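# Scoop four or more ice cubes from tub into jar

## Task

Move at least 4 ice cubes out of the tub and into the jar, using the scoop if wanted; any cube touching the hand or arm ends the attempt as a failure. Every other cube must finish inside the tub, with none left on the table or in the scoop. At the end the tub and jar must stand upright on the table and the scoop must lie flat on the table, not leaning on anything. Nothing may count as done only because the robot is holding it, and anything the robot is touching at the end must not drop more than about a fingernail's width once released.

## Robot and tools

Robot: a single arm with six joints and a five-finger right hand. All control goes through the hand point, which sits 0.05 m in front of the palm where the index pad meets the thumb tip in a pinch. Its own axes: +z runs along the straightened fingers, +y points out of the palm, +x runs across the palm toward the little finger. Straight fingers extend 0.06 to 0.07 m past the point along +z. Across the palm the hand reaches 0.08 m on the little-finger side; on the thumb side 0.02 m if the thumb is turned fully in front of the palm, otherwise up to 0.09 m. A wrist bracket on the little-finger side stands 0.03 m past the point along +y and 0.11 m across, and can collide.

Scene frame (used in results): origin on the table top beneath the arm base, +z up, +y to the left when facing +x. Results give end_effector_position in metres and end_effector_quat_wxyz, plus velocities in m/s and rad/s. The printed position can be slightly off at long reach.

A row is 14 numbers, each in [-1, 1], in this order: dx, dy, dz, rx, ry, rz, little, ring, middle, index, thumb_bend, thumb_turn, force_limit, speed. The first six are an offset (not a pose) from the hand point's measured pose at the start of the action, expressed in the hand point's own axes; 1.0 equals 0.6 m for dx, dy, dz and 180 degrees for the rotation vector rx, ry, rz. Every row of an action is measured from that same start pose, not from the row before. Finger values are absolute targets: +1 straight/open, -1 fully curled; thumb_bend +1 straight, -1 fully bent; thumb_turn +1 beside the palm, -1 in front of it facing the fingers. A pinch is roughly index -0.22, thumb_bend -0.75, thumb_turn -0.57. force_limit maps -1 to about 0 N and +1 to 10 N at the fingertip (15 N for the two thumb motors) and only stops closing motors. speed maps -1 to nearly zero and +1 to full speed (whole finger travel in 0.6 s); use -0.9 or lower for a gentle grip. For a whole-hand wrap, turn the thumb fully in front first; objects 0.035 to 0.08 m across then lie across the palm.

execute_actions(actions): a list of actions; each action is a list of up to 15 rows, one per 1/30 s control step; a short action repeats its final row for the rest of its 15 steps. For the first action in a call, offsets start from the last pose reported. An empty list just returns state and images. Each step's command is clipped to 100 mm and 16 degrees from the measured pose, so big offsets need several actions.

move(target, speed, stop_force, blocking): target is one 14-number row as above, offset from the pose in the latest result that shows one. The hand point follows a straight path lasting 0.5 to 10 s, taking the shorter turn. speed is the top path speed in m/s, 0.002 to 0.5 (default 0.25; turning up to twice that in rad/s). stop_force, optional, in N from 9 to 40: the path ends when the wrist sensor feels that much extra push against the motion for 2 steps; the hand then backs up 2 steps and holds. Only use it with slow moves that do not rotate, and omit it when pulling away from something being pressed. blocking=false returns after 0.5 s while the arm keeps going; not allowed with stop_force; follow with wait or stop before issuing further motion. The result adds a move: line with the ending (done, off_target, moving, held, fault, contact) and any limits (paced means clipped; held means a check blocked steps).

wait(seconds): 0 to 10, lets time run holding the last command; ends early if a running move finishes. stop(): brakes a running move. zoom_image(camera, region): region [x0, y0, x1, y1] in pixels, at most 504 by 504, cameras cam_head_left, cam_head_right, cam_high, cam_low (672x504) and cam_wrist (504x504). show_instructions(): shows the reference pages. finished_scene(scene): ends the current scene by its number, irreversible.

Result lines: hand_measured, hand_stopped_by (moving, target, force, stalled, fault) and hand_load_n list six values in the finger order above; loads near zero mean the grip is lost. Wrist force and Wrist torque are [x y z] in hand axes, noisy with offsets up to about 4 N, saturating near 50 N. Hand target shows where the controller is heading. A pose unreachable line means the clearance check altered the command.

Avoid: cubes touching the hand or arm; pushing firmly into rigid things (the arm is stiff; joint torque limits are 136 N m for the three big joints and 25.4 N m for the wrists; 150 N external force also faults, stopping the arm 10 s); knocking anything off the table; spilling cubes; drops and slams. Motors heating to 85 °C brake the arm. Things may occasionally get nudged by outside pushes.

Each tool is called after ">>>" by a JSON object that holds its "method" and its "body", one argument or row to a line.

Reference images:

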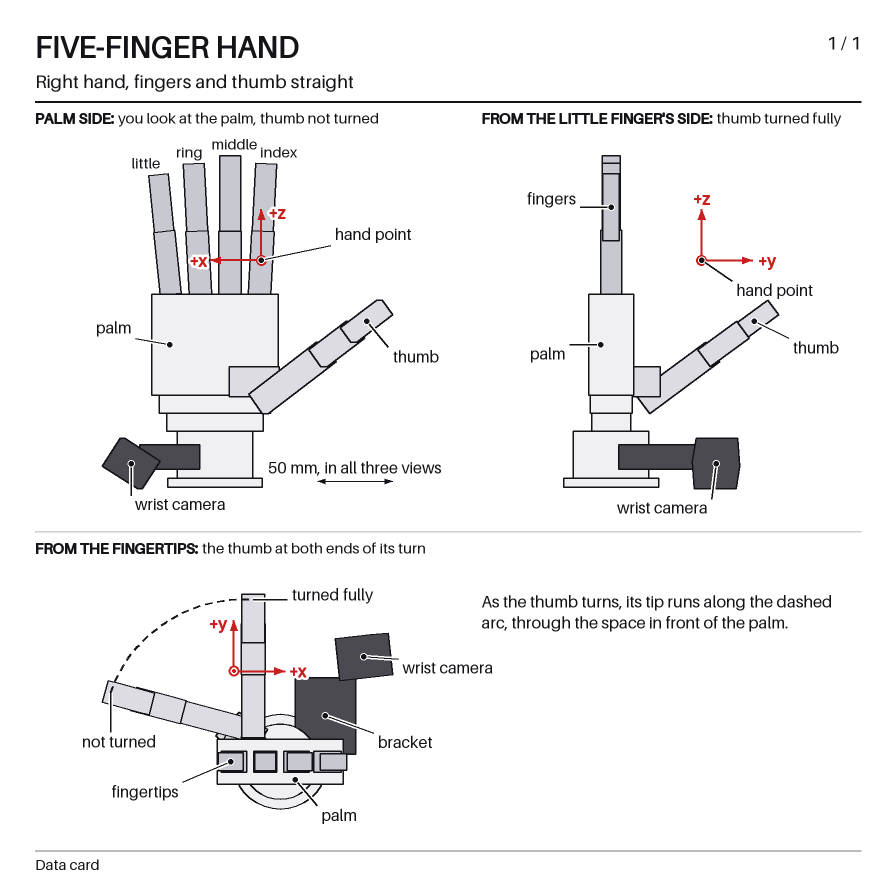

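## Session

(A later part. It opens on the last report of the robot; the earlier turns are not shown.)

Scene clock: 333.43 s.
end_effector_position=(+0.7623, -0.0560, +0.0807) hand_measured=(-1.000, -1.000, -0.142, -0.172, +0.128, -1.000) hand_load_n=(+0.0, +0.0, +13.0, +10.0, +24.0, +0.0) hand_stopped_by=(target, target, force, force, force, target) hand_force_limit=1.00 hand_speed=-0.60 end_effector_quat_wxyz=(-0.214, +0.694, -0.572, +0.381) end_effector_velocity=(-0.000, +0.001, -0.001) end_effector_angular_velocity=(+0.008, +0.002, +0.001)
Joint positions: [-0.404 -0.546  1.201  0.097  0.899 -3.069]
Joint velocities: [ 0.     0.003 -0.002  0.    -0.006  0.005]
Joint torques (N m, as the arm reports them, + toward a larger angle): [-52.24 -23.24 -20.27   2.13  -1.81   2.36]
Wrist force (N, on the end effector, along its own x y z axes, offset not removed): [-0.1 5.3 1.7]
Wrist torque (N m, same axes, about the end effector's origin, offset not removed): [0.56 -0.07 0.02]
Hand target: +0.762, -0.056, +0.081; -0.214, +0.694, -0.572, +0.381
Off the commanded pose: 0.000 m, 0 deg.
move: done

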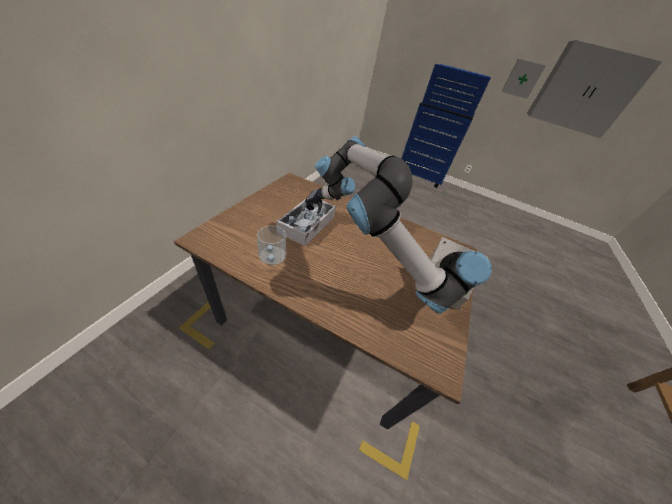

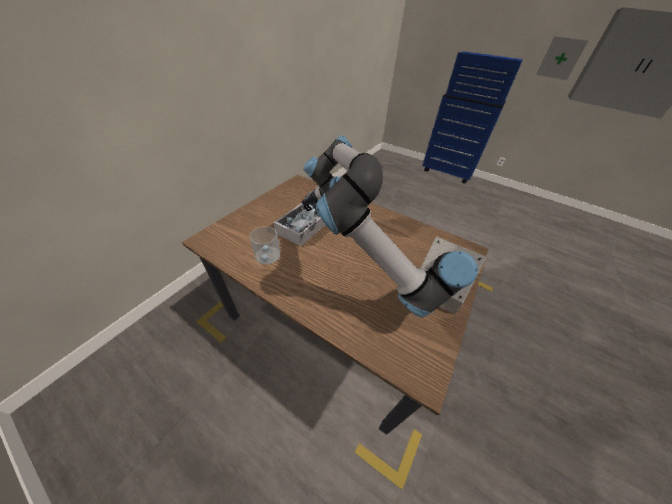

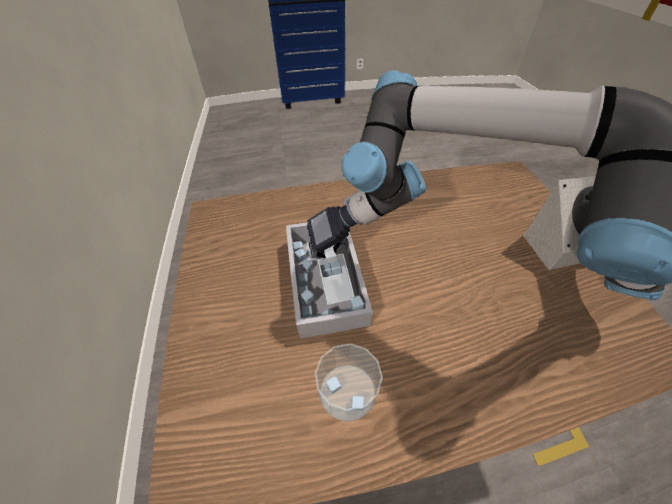

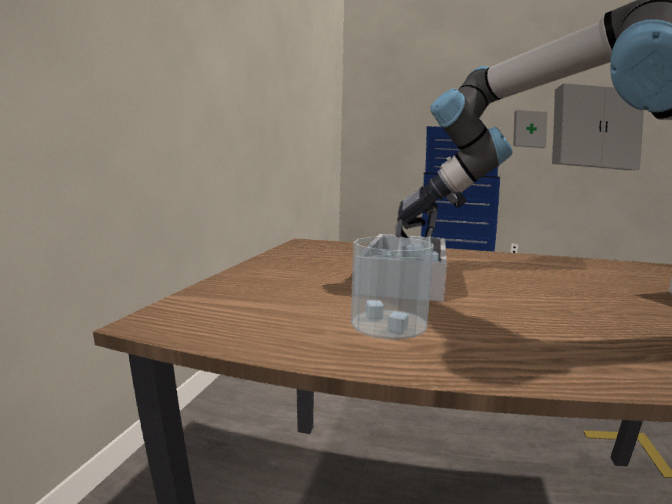

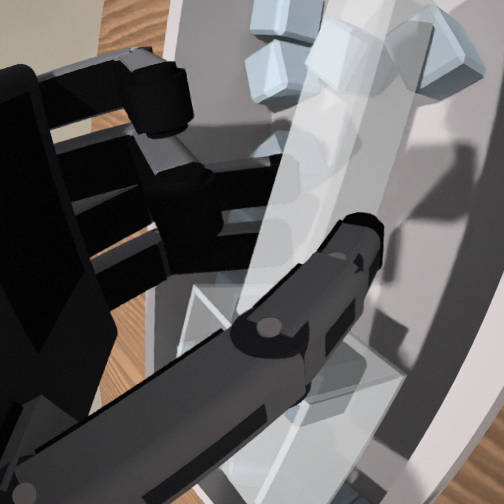

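>>> {"method": "move", "body": {
  "target": [0.059,-0.153,-0.129,0,0,0,-1,-1,-0.95,-0.95,-0.9,-1,1,-0.6],
  "speed": 0.1
}}

>>> {"method": "move", "body": {
  "target": [-0.309,-0.108,-0.014,0,0,0,-1,-1,-0.95,-0.95,-0.9,-1,1,-0.6],
  "speed": 0.1
}}

>>> {"method": "move", "body": {
  "target": [0.014,-0.037,-0.031,0,0.144,-0.169,-1,-1,-0.95,-0.95,-0.9,-1,1,-0.6],
  "speed": 0.1
}}

>>> {"method": "move", "body": {
  "target": [0.05,0,0,0,-0.108,0.127,-1,-1,-0.95,-0.95,-0.9,-1,1,-0.6],
  "speed": 0.15
}}

Scene clock: 345.27 s.
end_effector_position=(+0.7623, -0.0560, +0.2059) hand_measured=(-1.000, -1.000, -0.142, -0.172, +0.128, -1.000) hand_load_n=(+0.0, +0.0, +13.0, +10.0, +24.0, +0.0) hand_stopped_by=(target, target, force, force, force, target) hand_force_limit=1.00 hand_speed=-0.60 end_effector_quat_wxyz=(-0.214, +0.694, -0.572, +0.381) end_effector_velocity=(-0.000, -0.001, +0.000) end_effector_angular_velocity=(+0.001, +0.001, -0.001)
Joint positions: [-0.531 -0.595  1.054  0.373  0.81  -3.189]
Joint velocities: [-0.001  0.002 -0.003  0.004 -0.001 -0.002]
Joint torques (N m, as the arm reports them, + toward a larger angle): [-50.47 -20.83 -21.62   2.11  -1.95  -2.64]
Wrist force (N, on the end effector, along its own x y z axes, offset not removed): [-1.9 2.8 1.1]
Wrist torque (N m, same axes, about the end effector's origin, offset not removed): [0.25 0.18 0.07]
Hand target: +0.762, -0.056, +0.206; -0.214, +0.694, -0.572, +0.381
Off the commanded pose: 0.000 m, 0 deg.
move: done

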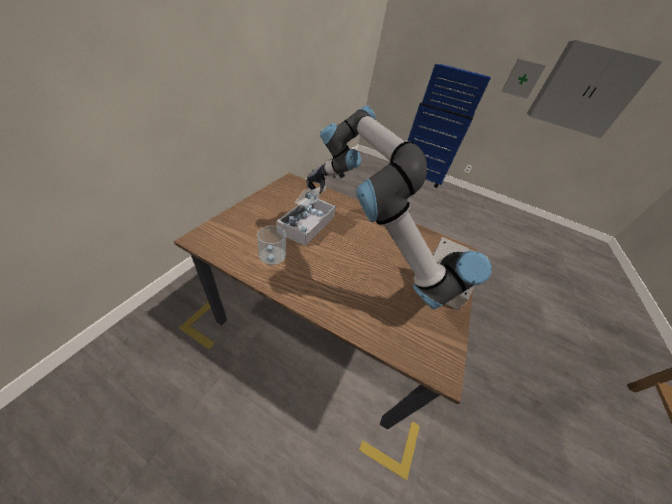

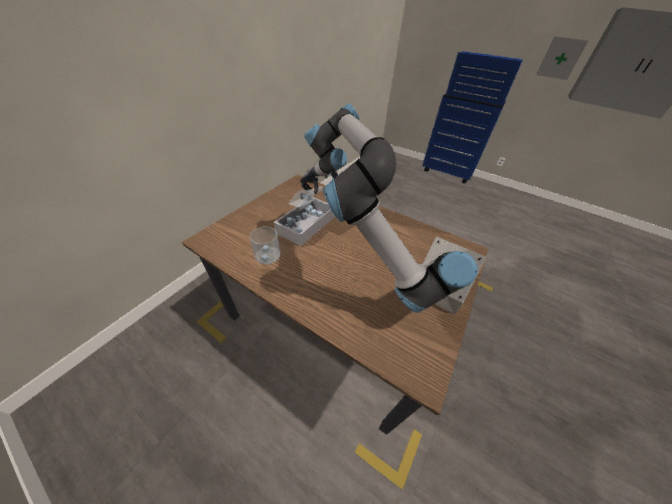

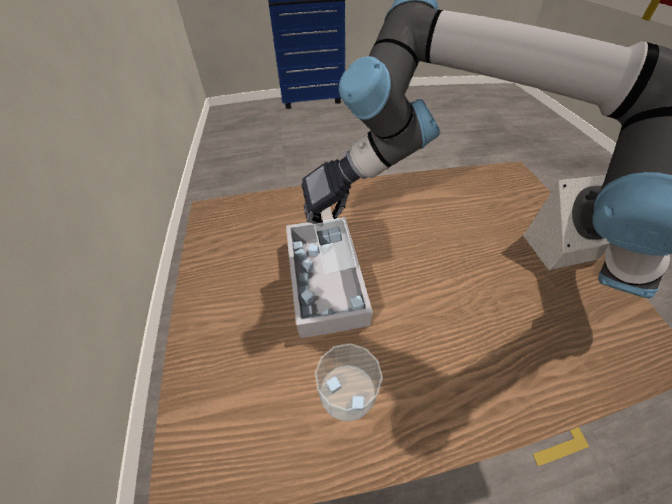

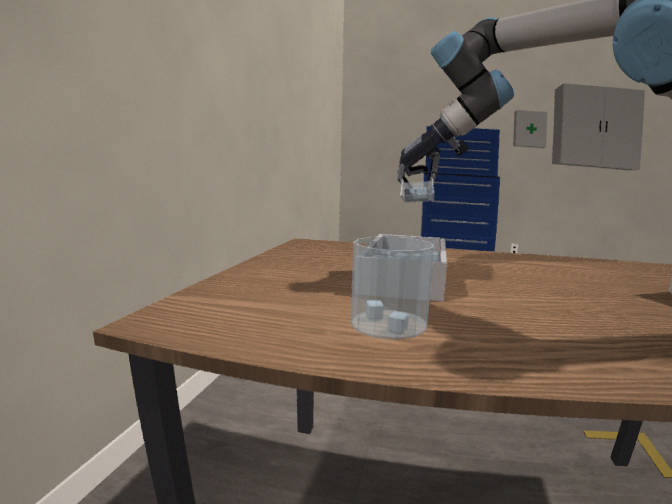

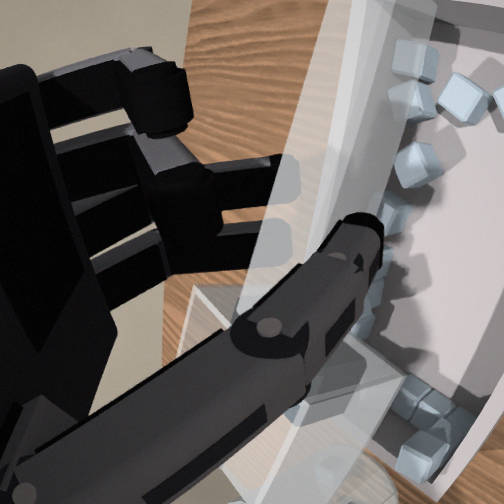

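Scene clock: 347.67 s.
end_effector_position=(+0.7866, +0.1392, +0.2063) hand_measured=(-1.000, -1.000, -0.142, -0.172, +0.128, -1.000) hand_load_n=(+0.0, +0.0, +13.0, +10.0, +24.0, +0.0) hand_stopped_by=(target, target, force, force, force, target) hand_force_limit=1.00 hand_speed=-0.60 end_effector_quat_wxyz=(-0.214, +0.694, -0.572, +0.381) end_effector_velocity=(+0.001, +0.001, +0.001) end_effector_angular_velocity=(-0.001, -0.001, +0.001)
Joint positions: [-0.315 -0.772  0.99   0.49   0.965 -2.995]
Joint velocities: [ 0.001 -0.    -0.003  0.002  0.001  0.   ]
Joint torques (N m, as the arm reports them, + toward a larger angle): [-35.98 -48.05 -19.32   2.43   3.19   2.64]
Wrist force (N, on the end effector, along its own x y z axes, offset not removed): [0.2 2.5 2.1]
Wrist torque (N m, same axes, about the end effector's origin, offset not removed): [0.10 -0.06 -0.01]
Hand target: +0.787, +0.139, +0.206; -0.214, +0.694, -0.572, +0.381
Off the commanded pose: 0.000 m, 0 deg.
move: done

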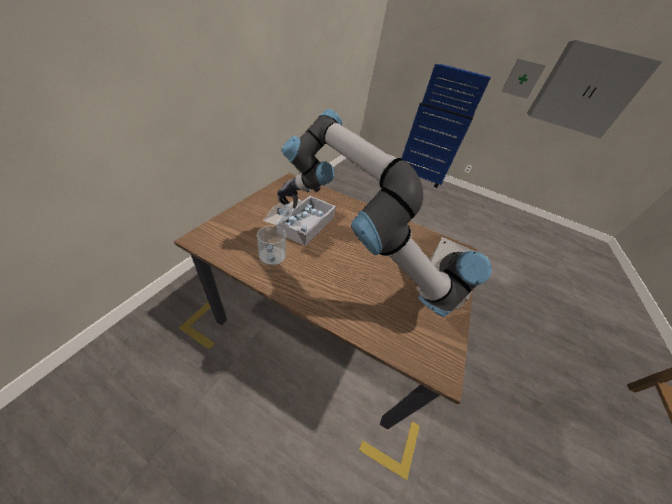

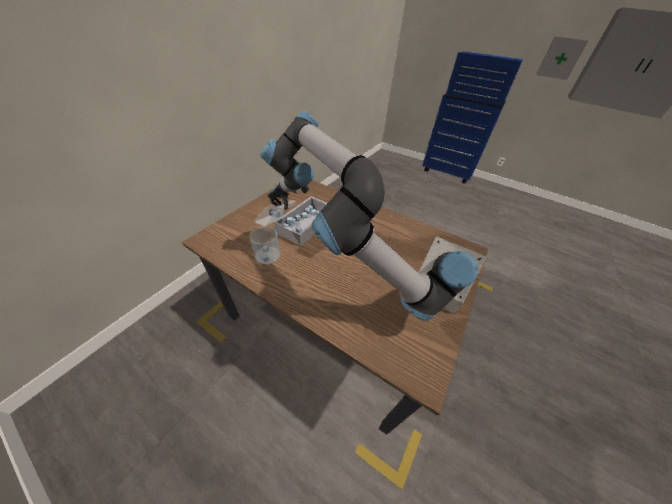

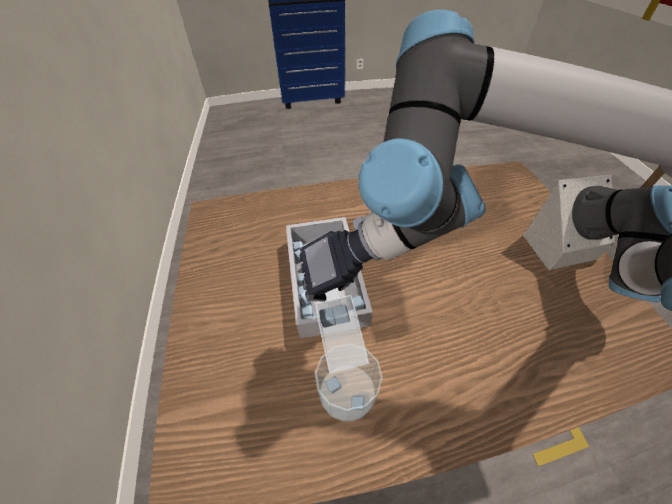

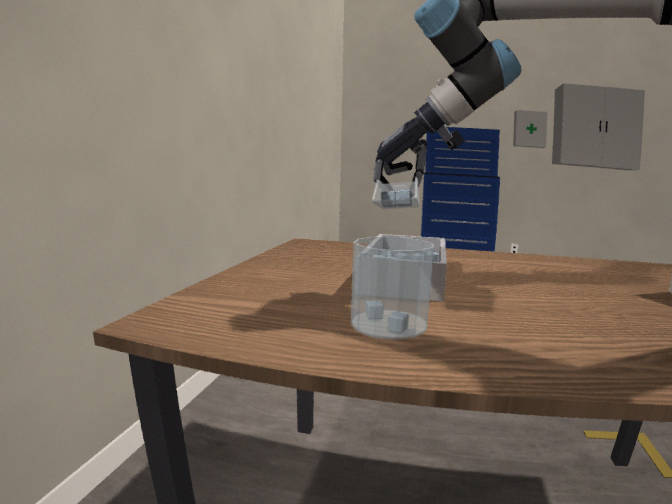

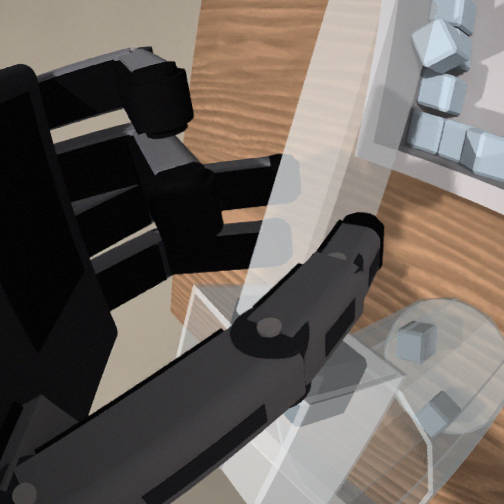

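Scene clock: 351.47 s.
end_effector_position=(+0.7866, +0.1395, +0.2365) hand_measured=(-1.000, -1.000, -0.142, -0.172, +0.128, -1.000) hand_load_n=(+0.0, +0.0, +13.0, +10.0, +24.0, +0.0) hand_stopped_by=(target, target, force, force, force, target) hand_force_limit=1.00 hand_speed=-0.60 end_effector_quat_wxyz=(+0.024, +0.717, -0.405, +0.567) end_effector_velocity=(+0.000, +0.000, +0.000) end_effector_angular_velocity=(-0.009, -0.001, +0.000)
Joint positions: [-0.135 -0.844  0.943  0.546  1.552 -3.404]
Joint velocities: [ 0.002 -0.    -0.001 -0.001  0.007 -0.005]
Joint torques (N m, as the arm reports them, + toward a larger angle): [-34.69 -49.02 -19.7   -1.9    3.82  -2.64]
Wrist force (N, on the end effector, along its own x y z axes, offset not removed): [1.3 1.9 -0.1]
Wrist torque (N m, same axes, about the end effector's origin, offset not removed): [0.03 -0.17 0.08]
Hand target: +0.787, +0.139, +0.237; +0.024, +0.717, -0.405, +0.567
Off the commanded pose: 0.000 m, 0 deg.
move: done

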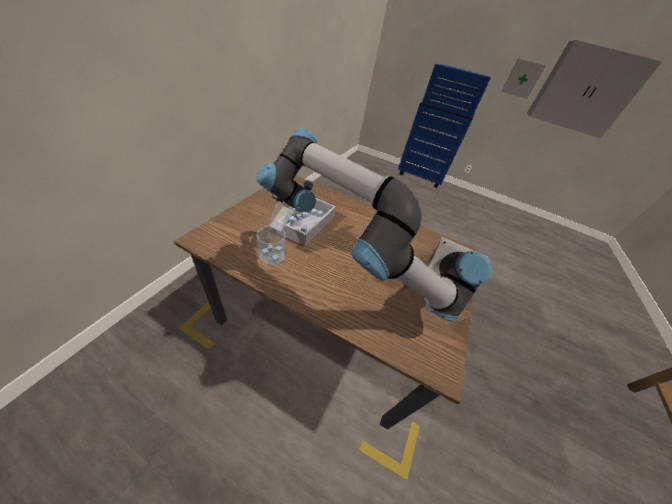

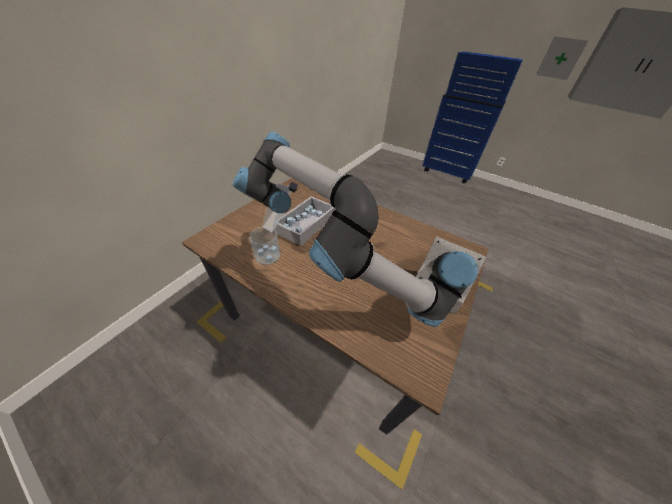

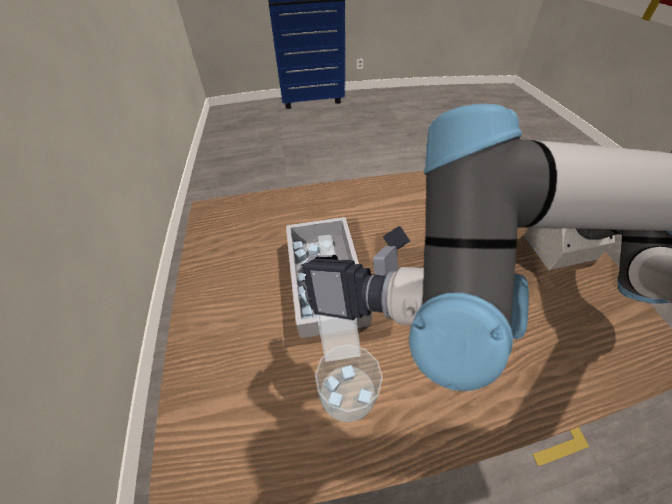

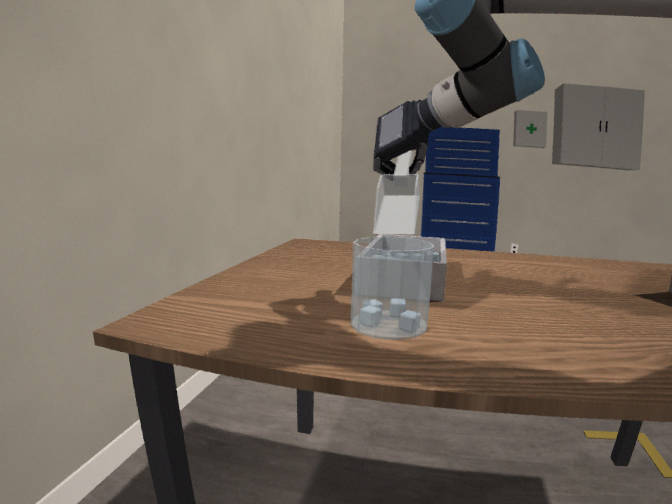

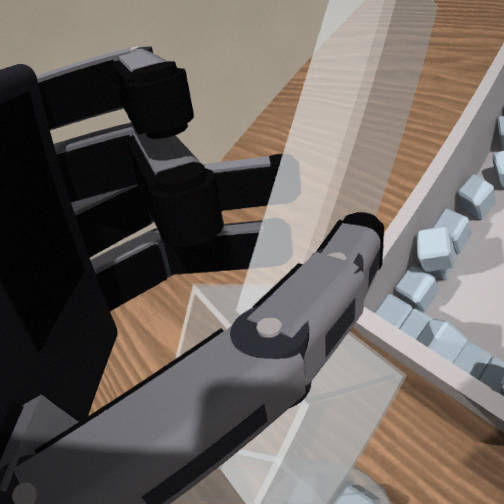

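Scene clock: 353.60 s.
end_effector_position=(+0.7875, +0.1227, +0.2614) hand_measured=(-1.000, -1.000, -0.142, -0.172, +0.128, -1.000) hand_load_n=(+0.0, +0.0, +13.0, +10.0, +24.0, +0.0) hand_stopped_by=(target, target, force, force, force, target) hand_force_limit=1.00 hand_speed=-0.60 end_effector_quat_wxyz=(-0.156, +0.708, -0.536, +0.433) end_effector_velocity=(-0.000, +0.000, -0.000) end_effector_angular_velocity=(+0.007, +0.002, +0.001)
Joint positions: [-0.346 -0.785  0.896  0.618  1.055 -3.155]
Joint velocities: [-0.002  0.001 -0.     0.001 -0.007  0.003]
Joint torques (N m, as the arm reports them, + toward a larger angle): [-50.17 -16.49 -20.56   2.32  -1.8    2.59]
Wrist force (N, on the end effector, along its own x y z axes, offset not removed): [2.3 3.0 2.4]
Wrist torque (N m, same axes, about the end effector's origin, offset not removed): [0.11 -0.24 0.17]
Hand target: +0.788, +0.123, +0.261; -0.156, +0.708, -0.537, +0.432
Off the commanded pose: 0.000 m, 0 deg.
move: done

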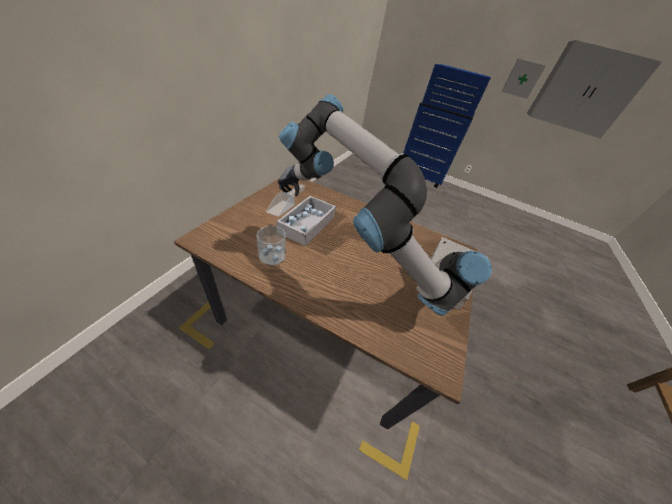

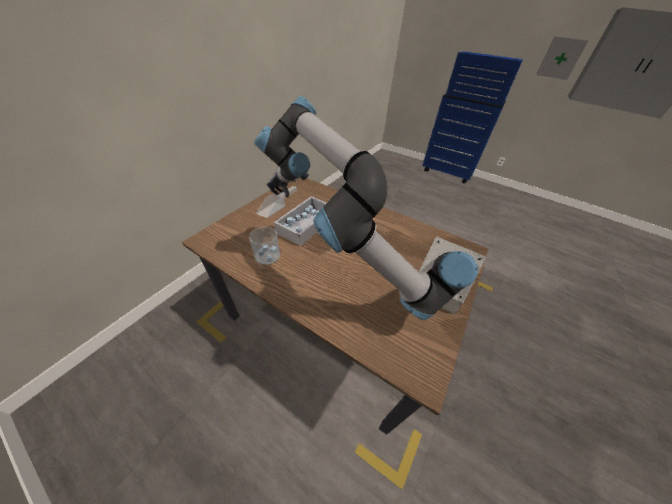

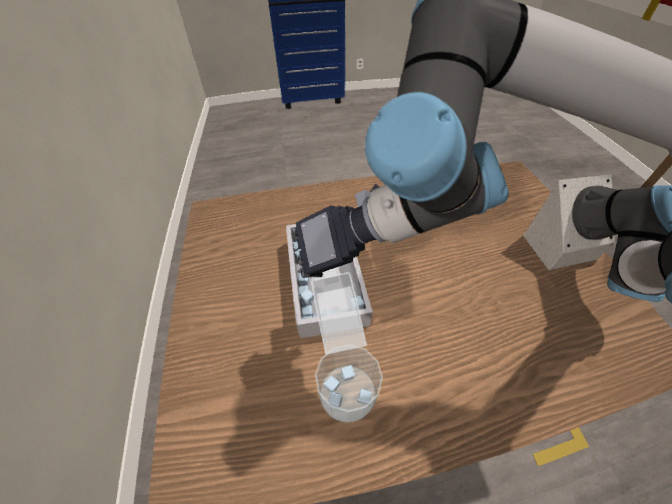

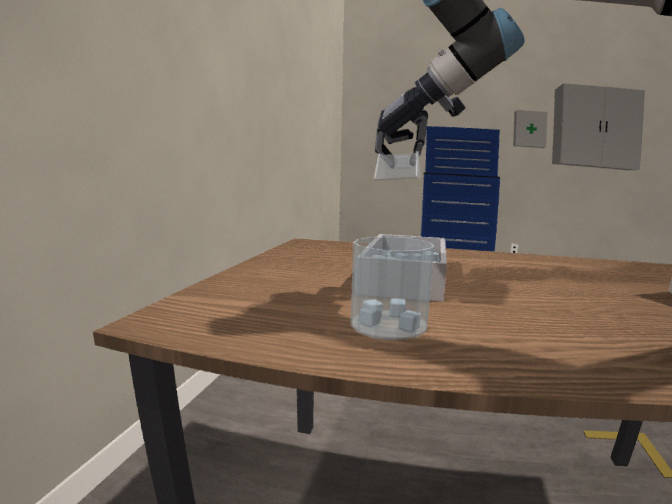

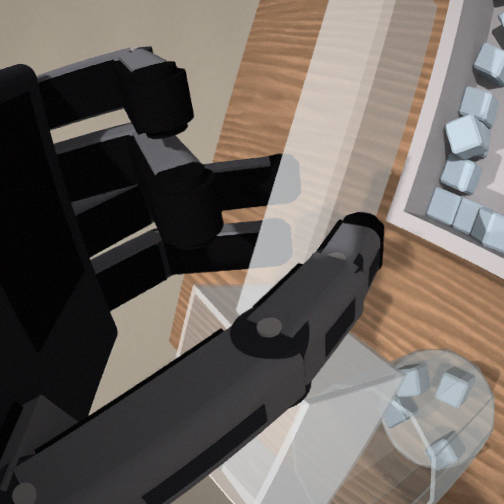

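>>> {"method": "move", "body": {
  "target": [-0.16,0.445,-0.104,0,0,0,-1,-1,-0.95,-0.95,-0.9,-1,1,-0.6],
  "speed": 0.2
}}

>>> {"method": "move", "body": {
  "target": [-0.03,0.046,0.038,0,0,0,-1,-1,-0.95,-0.95,-0.9,-1,1,-0.6],
  "speed": 0.02,
  "stop_force": 9
}}

>>> {"method": "move", "body": {
  "target": [0,0,0,0,0,0,-1,-1,0.5,0.5,0.5,-1,1,0]
}}

>>> {"method": "move", "body": {
  "target": [0.07,-0.11,-0.1,0,0,0,-1,-1,0.5,0.5,0.5,-1,1,0],
  "speed": 0.1
}}

Scene clock: 384.93 s.
end_effector_position=(+0.5676, +0.1237, +0.0720) hand_measured=(-1.000, -1.000, -0.142, -0.172, +0.128, -1.000) hand_load_n=(+0.0, +0.0, +13.0, +10.0, +24.0, +0.0) hand_stopped_by=(target, target, force, force, force, target) hand_force_limit=1.00 hand_speed=-0.60 end_effector_quat_wxyz=(-0.156, +0.708, -0.536, +0.433) end_effector_velocity=(-0.002, -0.000, -0.001) end_effector_angular_velocity=(+0.001, +0.001, -0.000)
Joint positions: [-0.216 -1.17   1.912 -0.055  1.154 -3.06 ]
Joint velocities: [ 0.    -0.001  0.005 -0.004 -0.     0.001]
Joint torques (N m, as the arm reports them, + toward a larger angle): [-19.99 -35.05  -4.65  -2.05   3.39   2.5 ]
Wrist force (N, on the end effector, along its own x y z axes, offset not removed): [0.1 2.8 -0.6]
Wrist torque (N m, same axes, about the end effector's origin, offset not removed): [0.44 0.07 0.02]
Hand target: +0.568, +0.124, +0.072; -0.156, +0.708, -0.536, +0.433
Off the commanded pose: 0.000 m, 0 deg.
move: done

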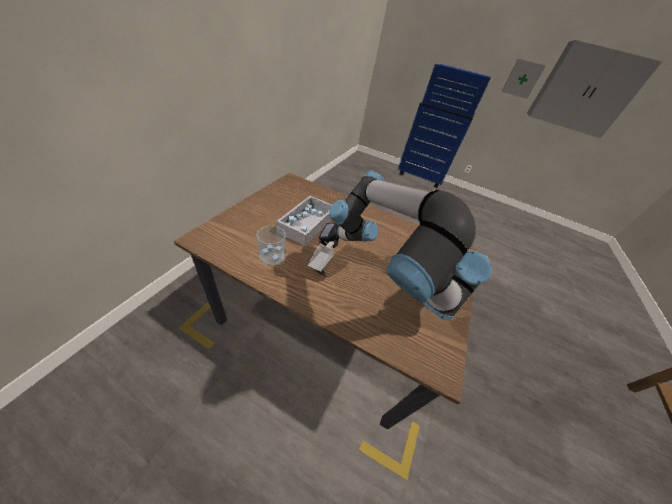

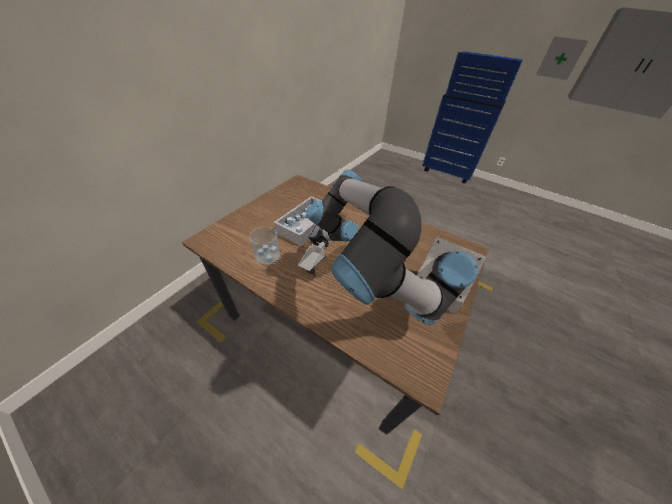

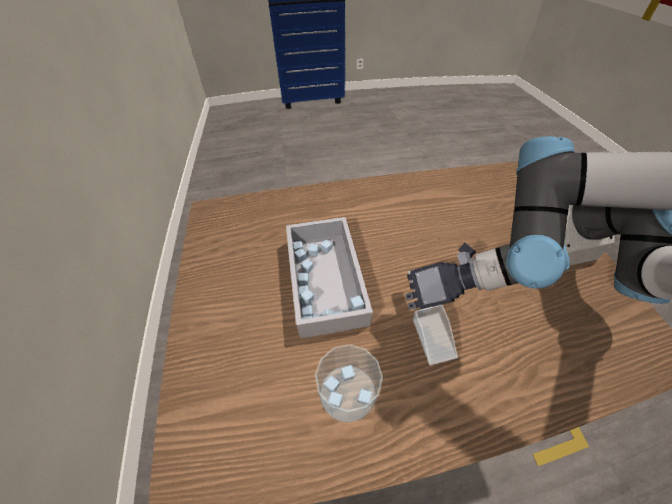

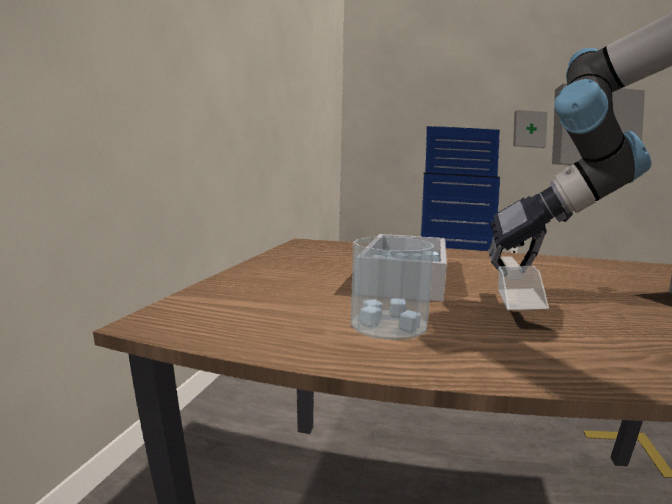

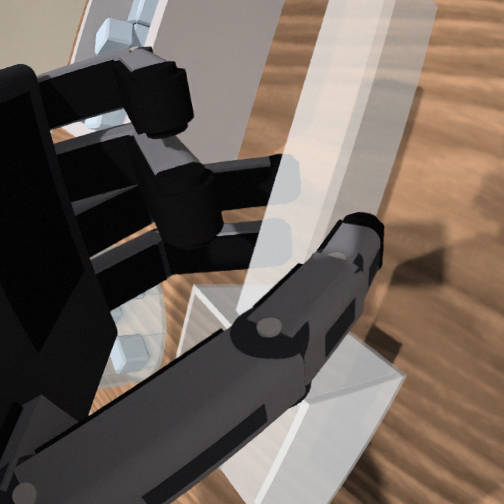

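Scene clock: 387.20 s.
end_effector_position=(+0.5673, +0.1240, +0.0320) hand_measured=(-1.000, -1.000, -0.142, -0.172, +0.128, -1.000) hand_load_n=(+0.0, +0.0, +12.0, +7.0, +25.5, +0.5) hand_stopped_by=(target, target, force, force, force, target) hand_force_limit=1.00 hand_speed=-0.60 end_effector_quat_wxyz=(-0.156, +0.708, -0.536, +0.433) end_effector_velocity=(-0.000, -0.000, -0.001) end_effector_angular_velocity=(-0.000, -0.001, -0.001)
Joint positions: [-0.145 -1.119  1.925 -0.138  1.209 -3.012]
Joint velocities: [ 0.002  0.001  0.001 -0.003  0.003  0.002]
Joint torques (N m, as the arm reports them, + toward a larger angle): [-16.58  -7.    -2.43  -1.55   2.45   2.49]
Wrist force (N, on the end effector, along its own x y z axes, offset not removed): [5.0 1.8 0.0]
Wrist torque (N m, same axes, about the end effector's origin, offset not removed): [0.53 -0.32 0.38]
Hand target: +0.567, +0.124, +0.032; -0.156, +0.708, -0.536, +0.433
Off the commanded pose: 0.000 m, 0 deg.
move: done

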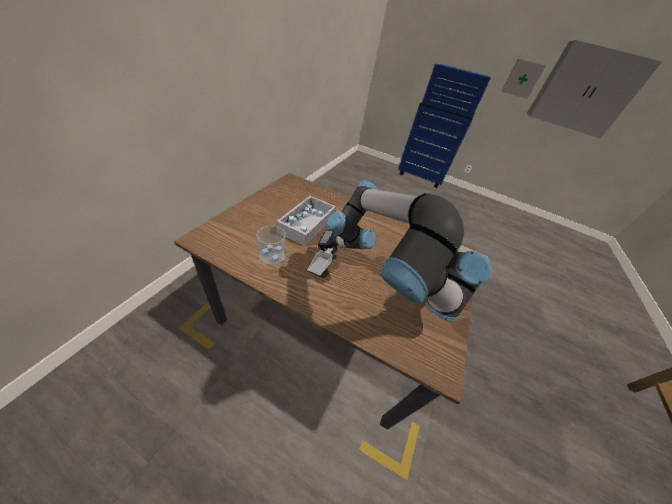

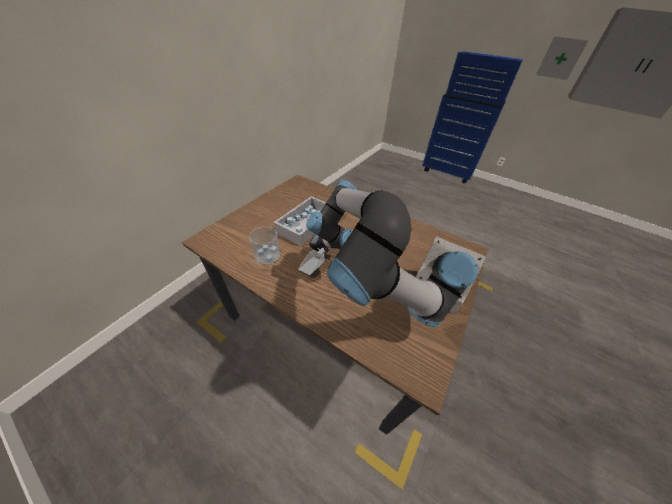

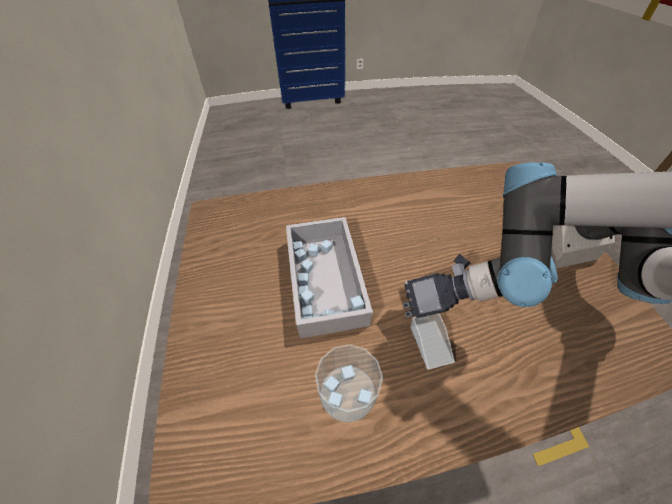

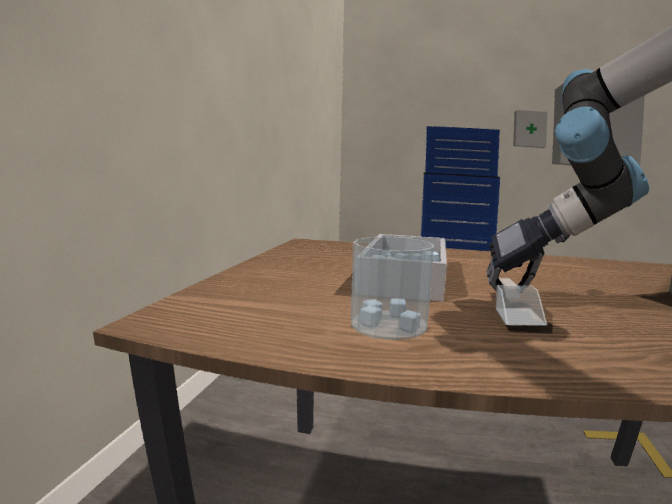

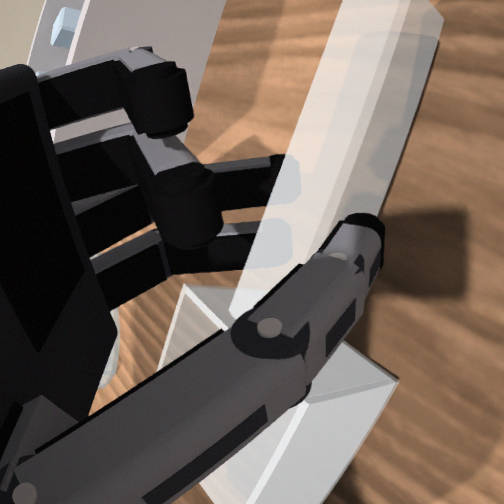

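Scene clock: 387.90 s.
end_effector_position=(+0.5672, +0.1240, +0.0320) hand_measured=(-1.000, -1.000, +0.500, +0.500, +0.500, -1.000) hand_load_n=(+0.0, +0.0, +0.0, +0.0, +0.0, +0.0) hand_stopped_by=(target, target, target, target, target, target) hand_force_limit=1.00 hand_speed=0.00 end_effector_quat_wxyz=(-0.156, +0.708, -0.536, +0.433) end_effector_velocity=(+0.001, -0.000, +0.000) end_effector_angular_velocity=(+0.001, -0.000, -0.001)
Joint positions: [-0.145 -1.119  1.925 -0.138  1.209 -3.012]
Joint velocities: [-0.001  0.001 -0.001  0.001 -0.001  0.001]
Joint torques (N m, as the arm reports them, + toward a larger angle): [-34.31 -26.66  -6.14   2.39  -0.98  -0.45]
Wrist force (N, on the end effector, along its own x y z axes, offset not removed): [1.0 3.2 -0.9]
Wrist torque (N m, same axes, about the end effector's origin, offset not removed): [0.48 0.00 0.09]
Hand target: +0.567, +0.124, +0.032; -0.156, +0.708, -0.536, +0.433
Off the commanded pose: 0.000 m, 0 deg.
move: done

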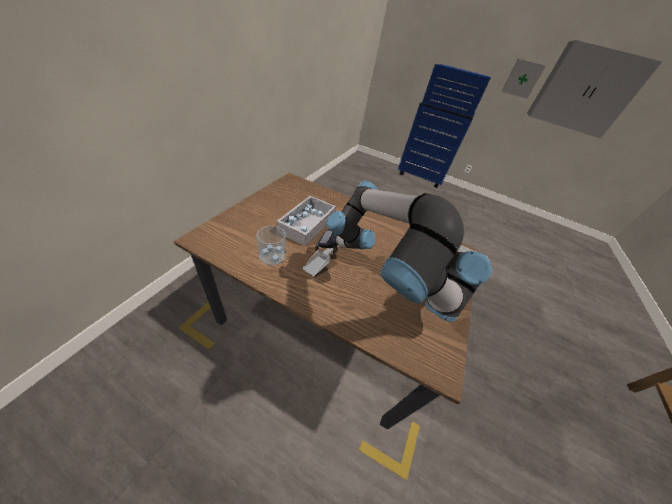

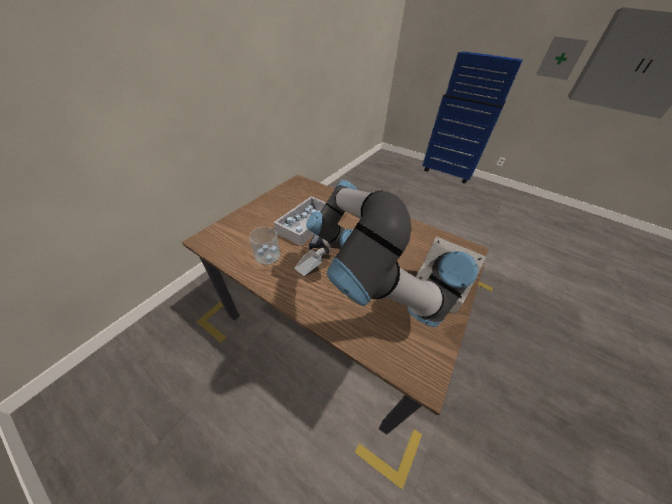

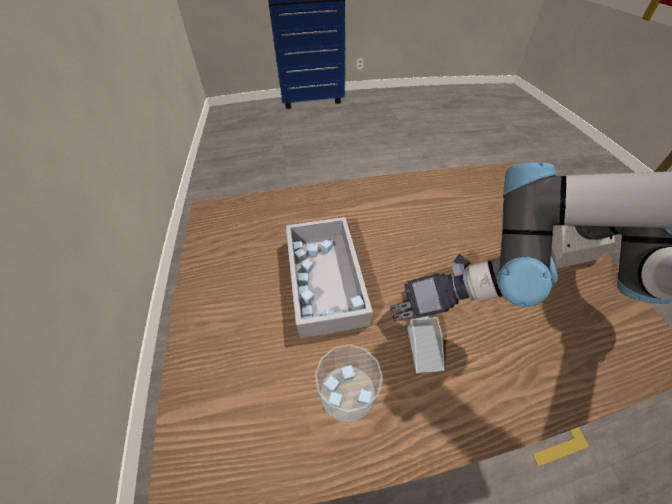

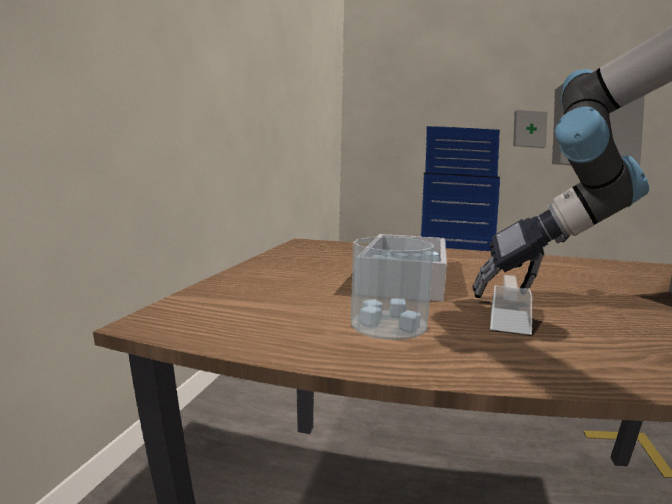

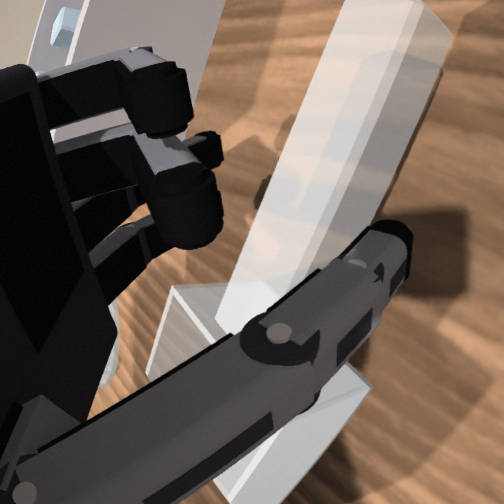

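Scene clock: 389.30 s.
end_effector_position=(+0.5638, +0.1256, +0.1305) hand_measured=(-1.000, -1.000, +0.500, +0.500, +0.500, -1.000) hand_load_n=(+0.0, +0.0, +0.0, +0.0, +0.0, +0.0) hand_stopped_by=(target, target, target, target, target, target) hand_force_limit=1.00 hand_speed=0.00 end_effector_quat_wxyz=(-0.156, +0.708, -0.536, +0.433) end_effector_velocity=(-0.000, -0.000, +0.001) end_effector_angular_velocity=(+0.000, +0.001, -0.000)
Joint positions: [-0.318 -1.242  1.886  0.075  1.076 -3.134]
Joint velocities: [-0.002 -0.001 -0.     0.003 -0.002 -0.002]
Joint torques (N m, as the arm reports them, + toward a larger angle): [-33.92 -31.05 -18.34   2.04  -1.9   -2.57]
Wrist force (N, on the end effector, along its own x y z axes, offset not removed): [1.8 3.0 -0.1]
Wrist torque (N m, same axes, about the end effector's origin, offset not removed): [0.33 -0.16 0.09]
Hand target: +0.564, +0.126, +0.131; -0.156, +0.708, -0.536, +0.433
Off the commanded pose: 0.000 m, 0 deg.
move: done

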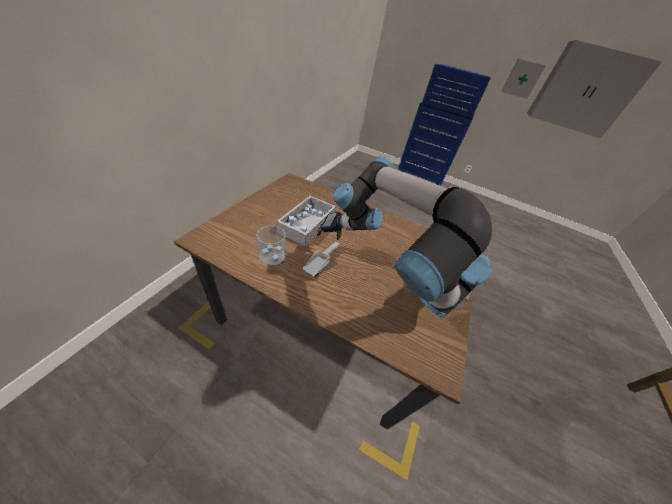

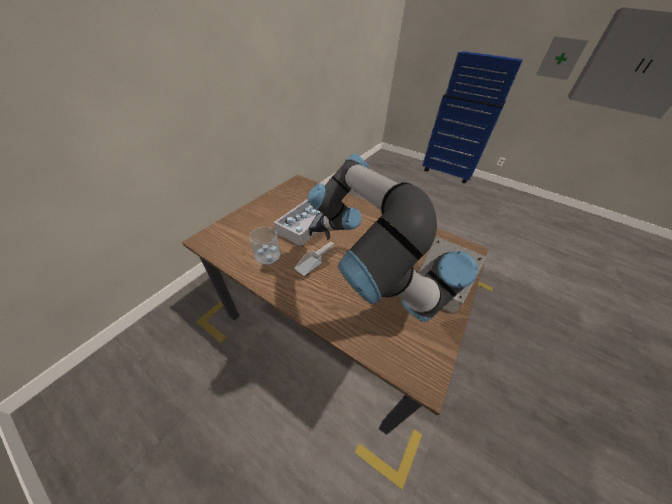

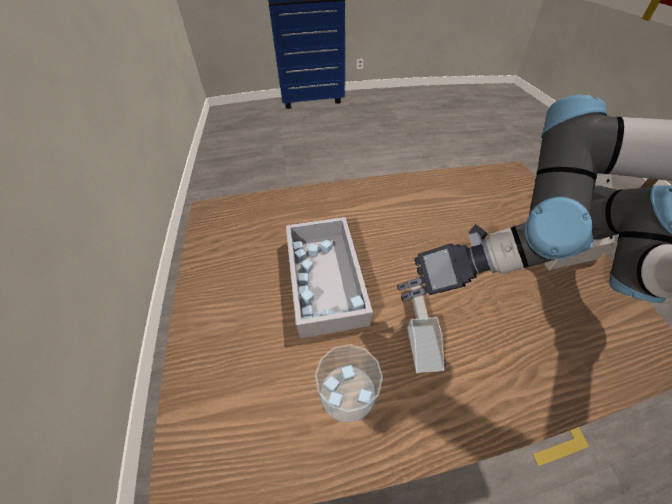

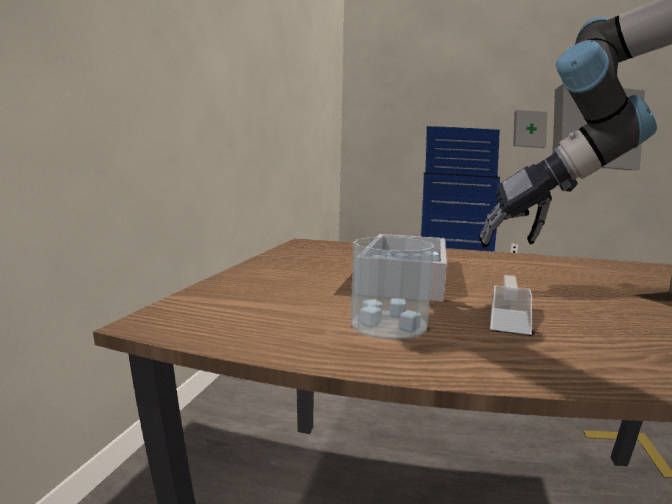

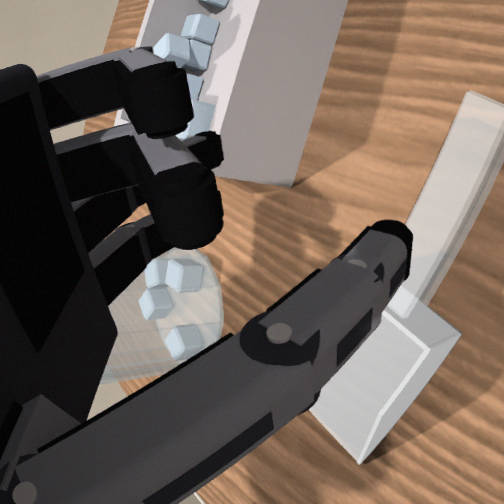

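>>> {"method": "finished_scene", "body": {
  "scene": 1
}}

The scene is finished: the task was done.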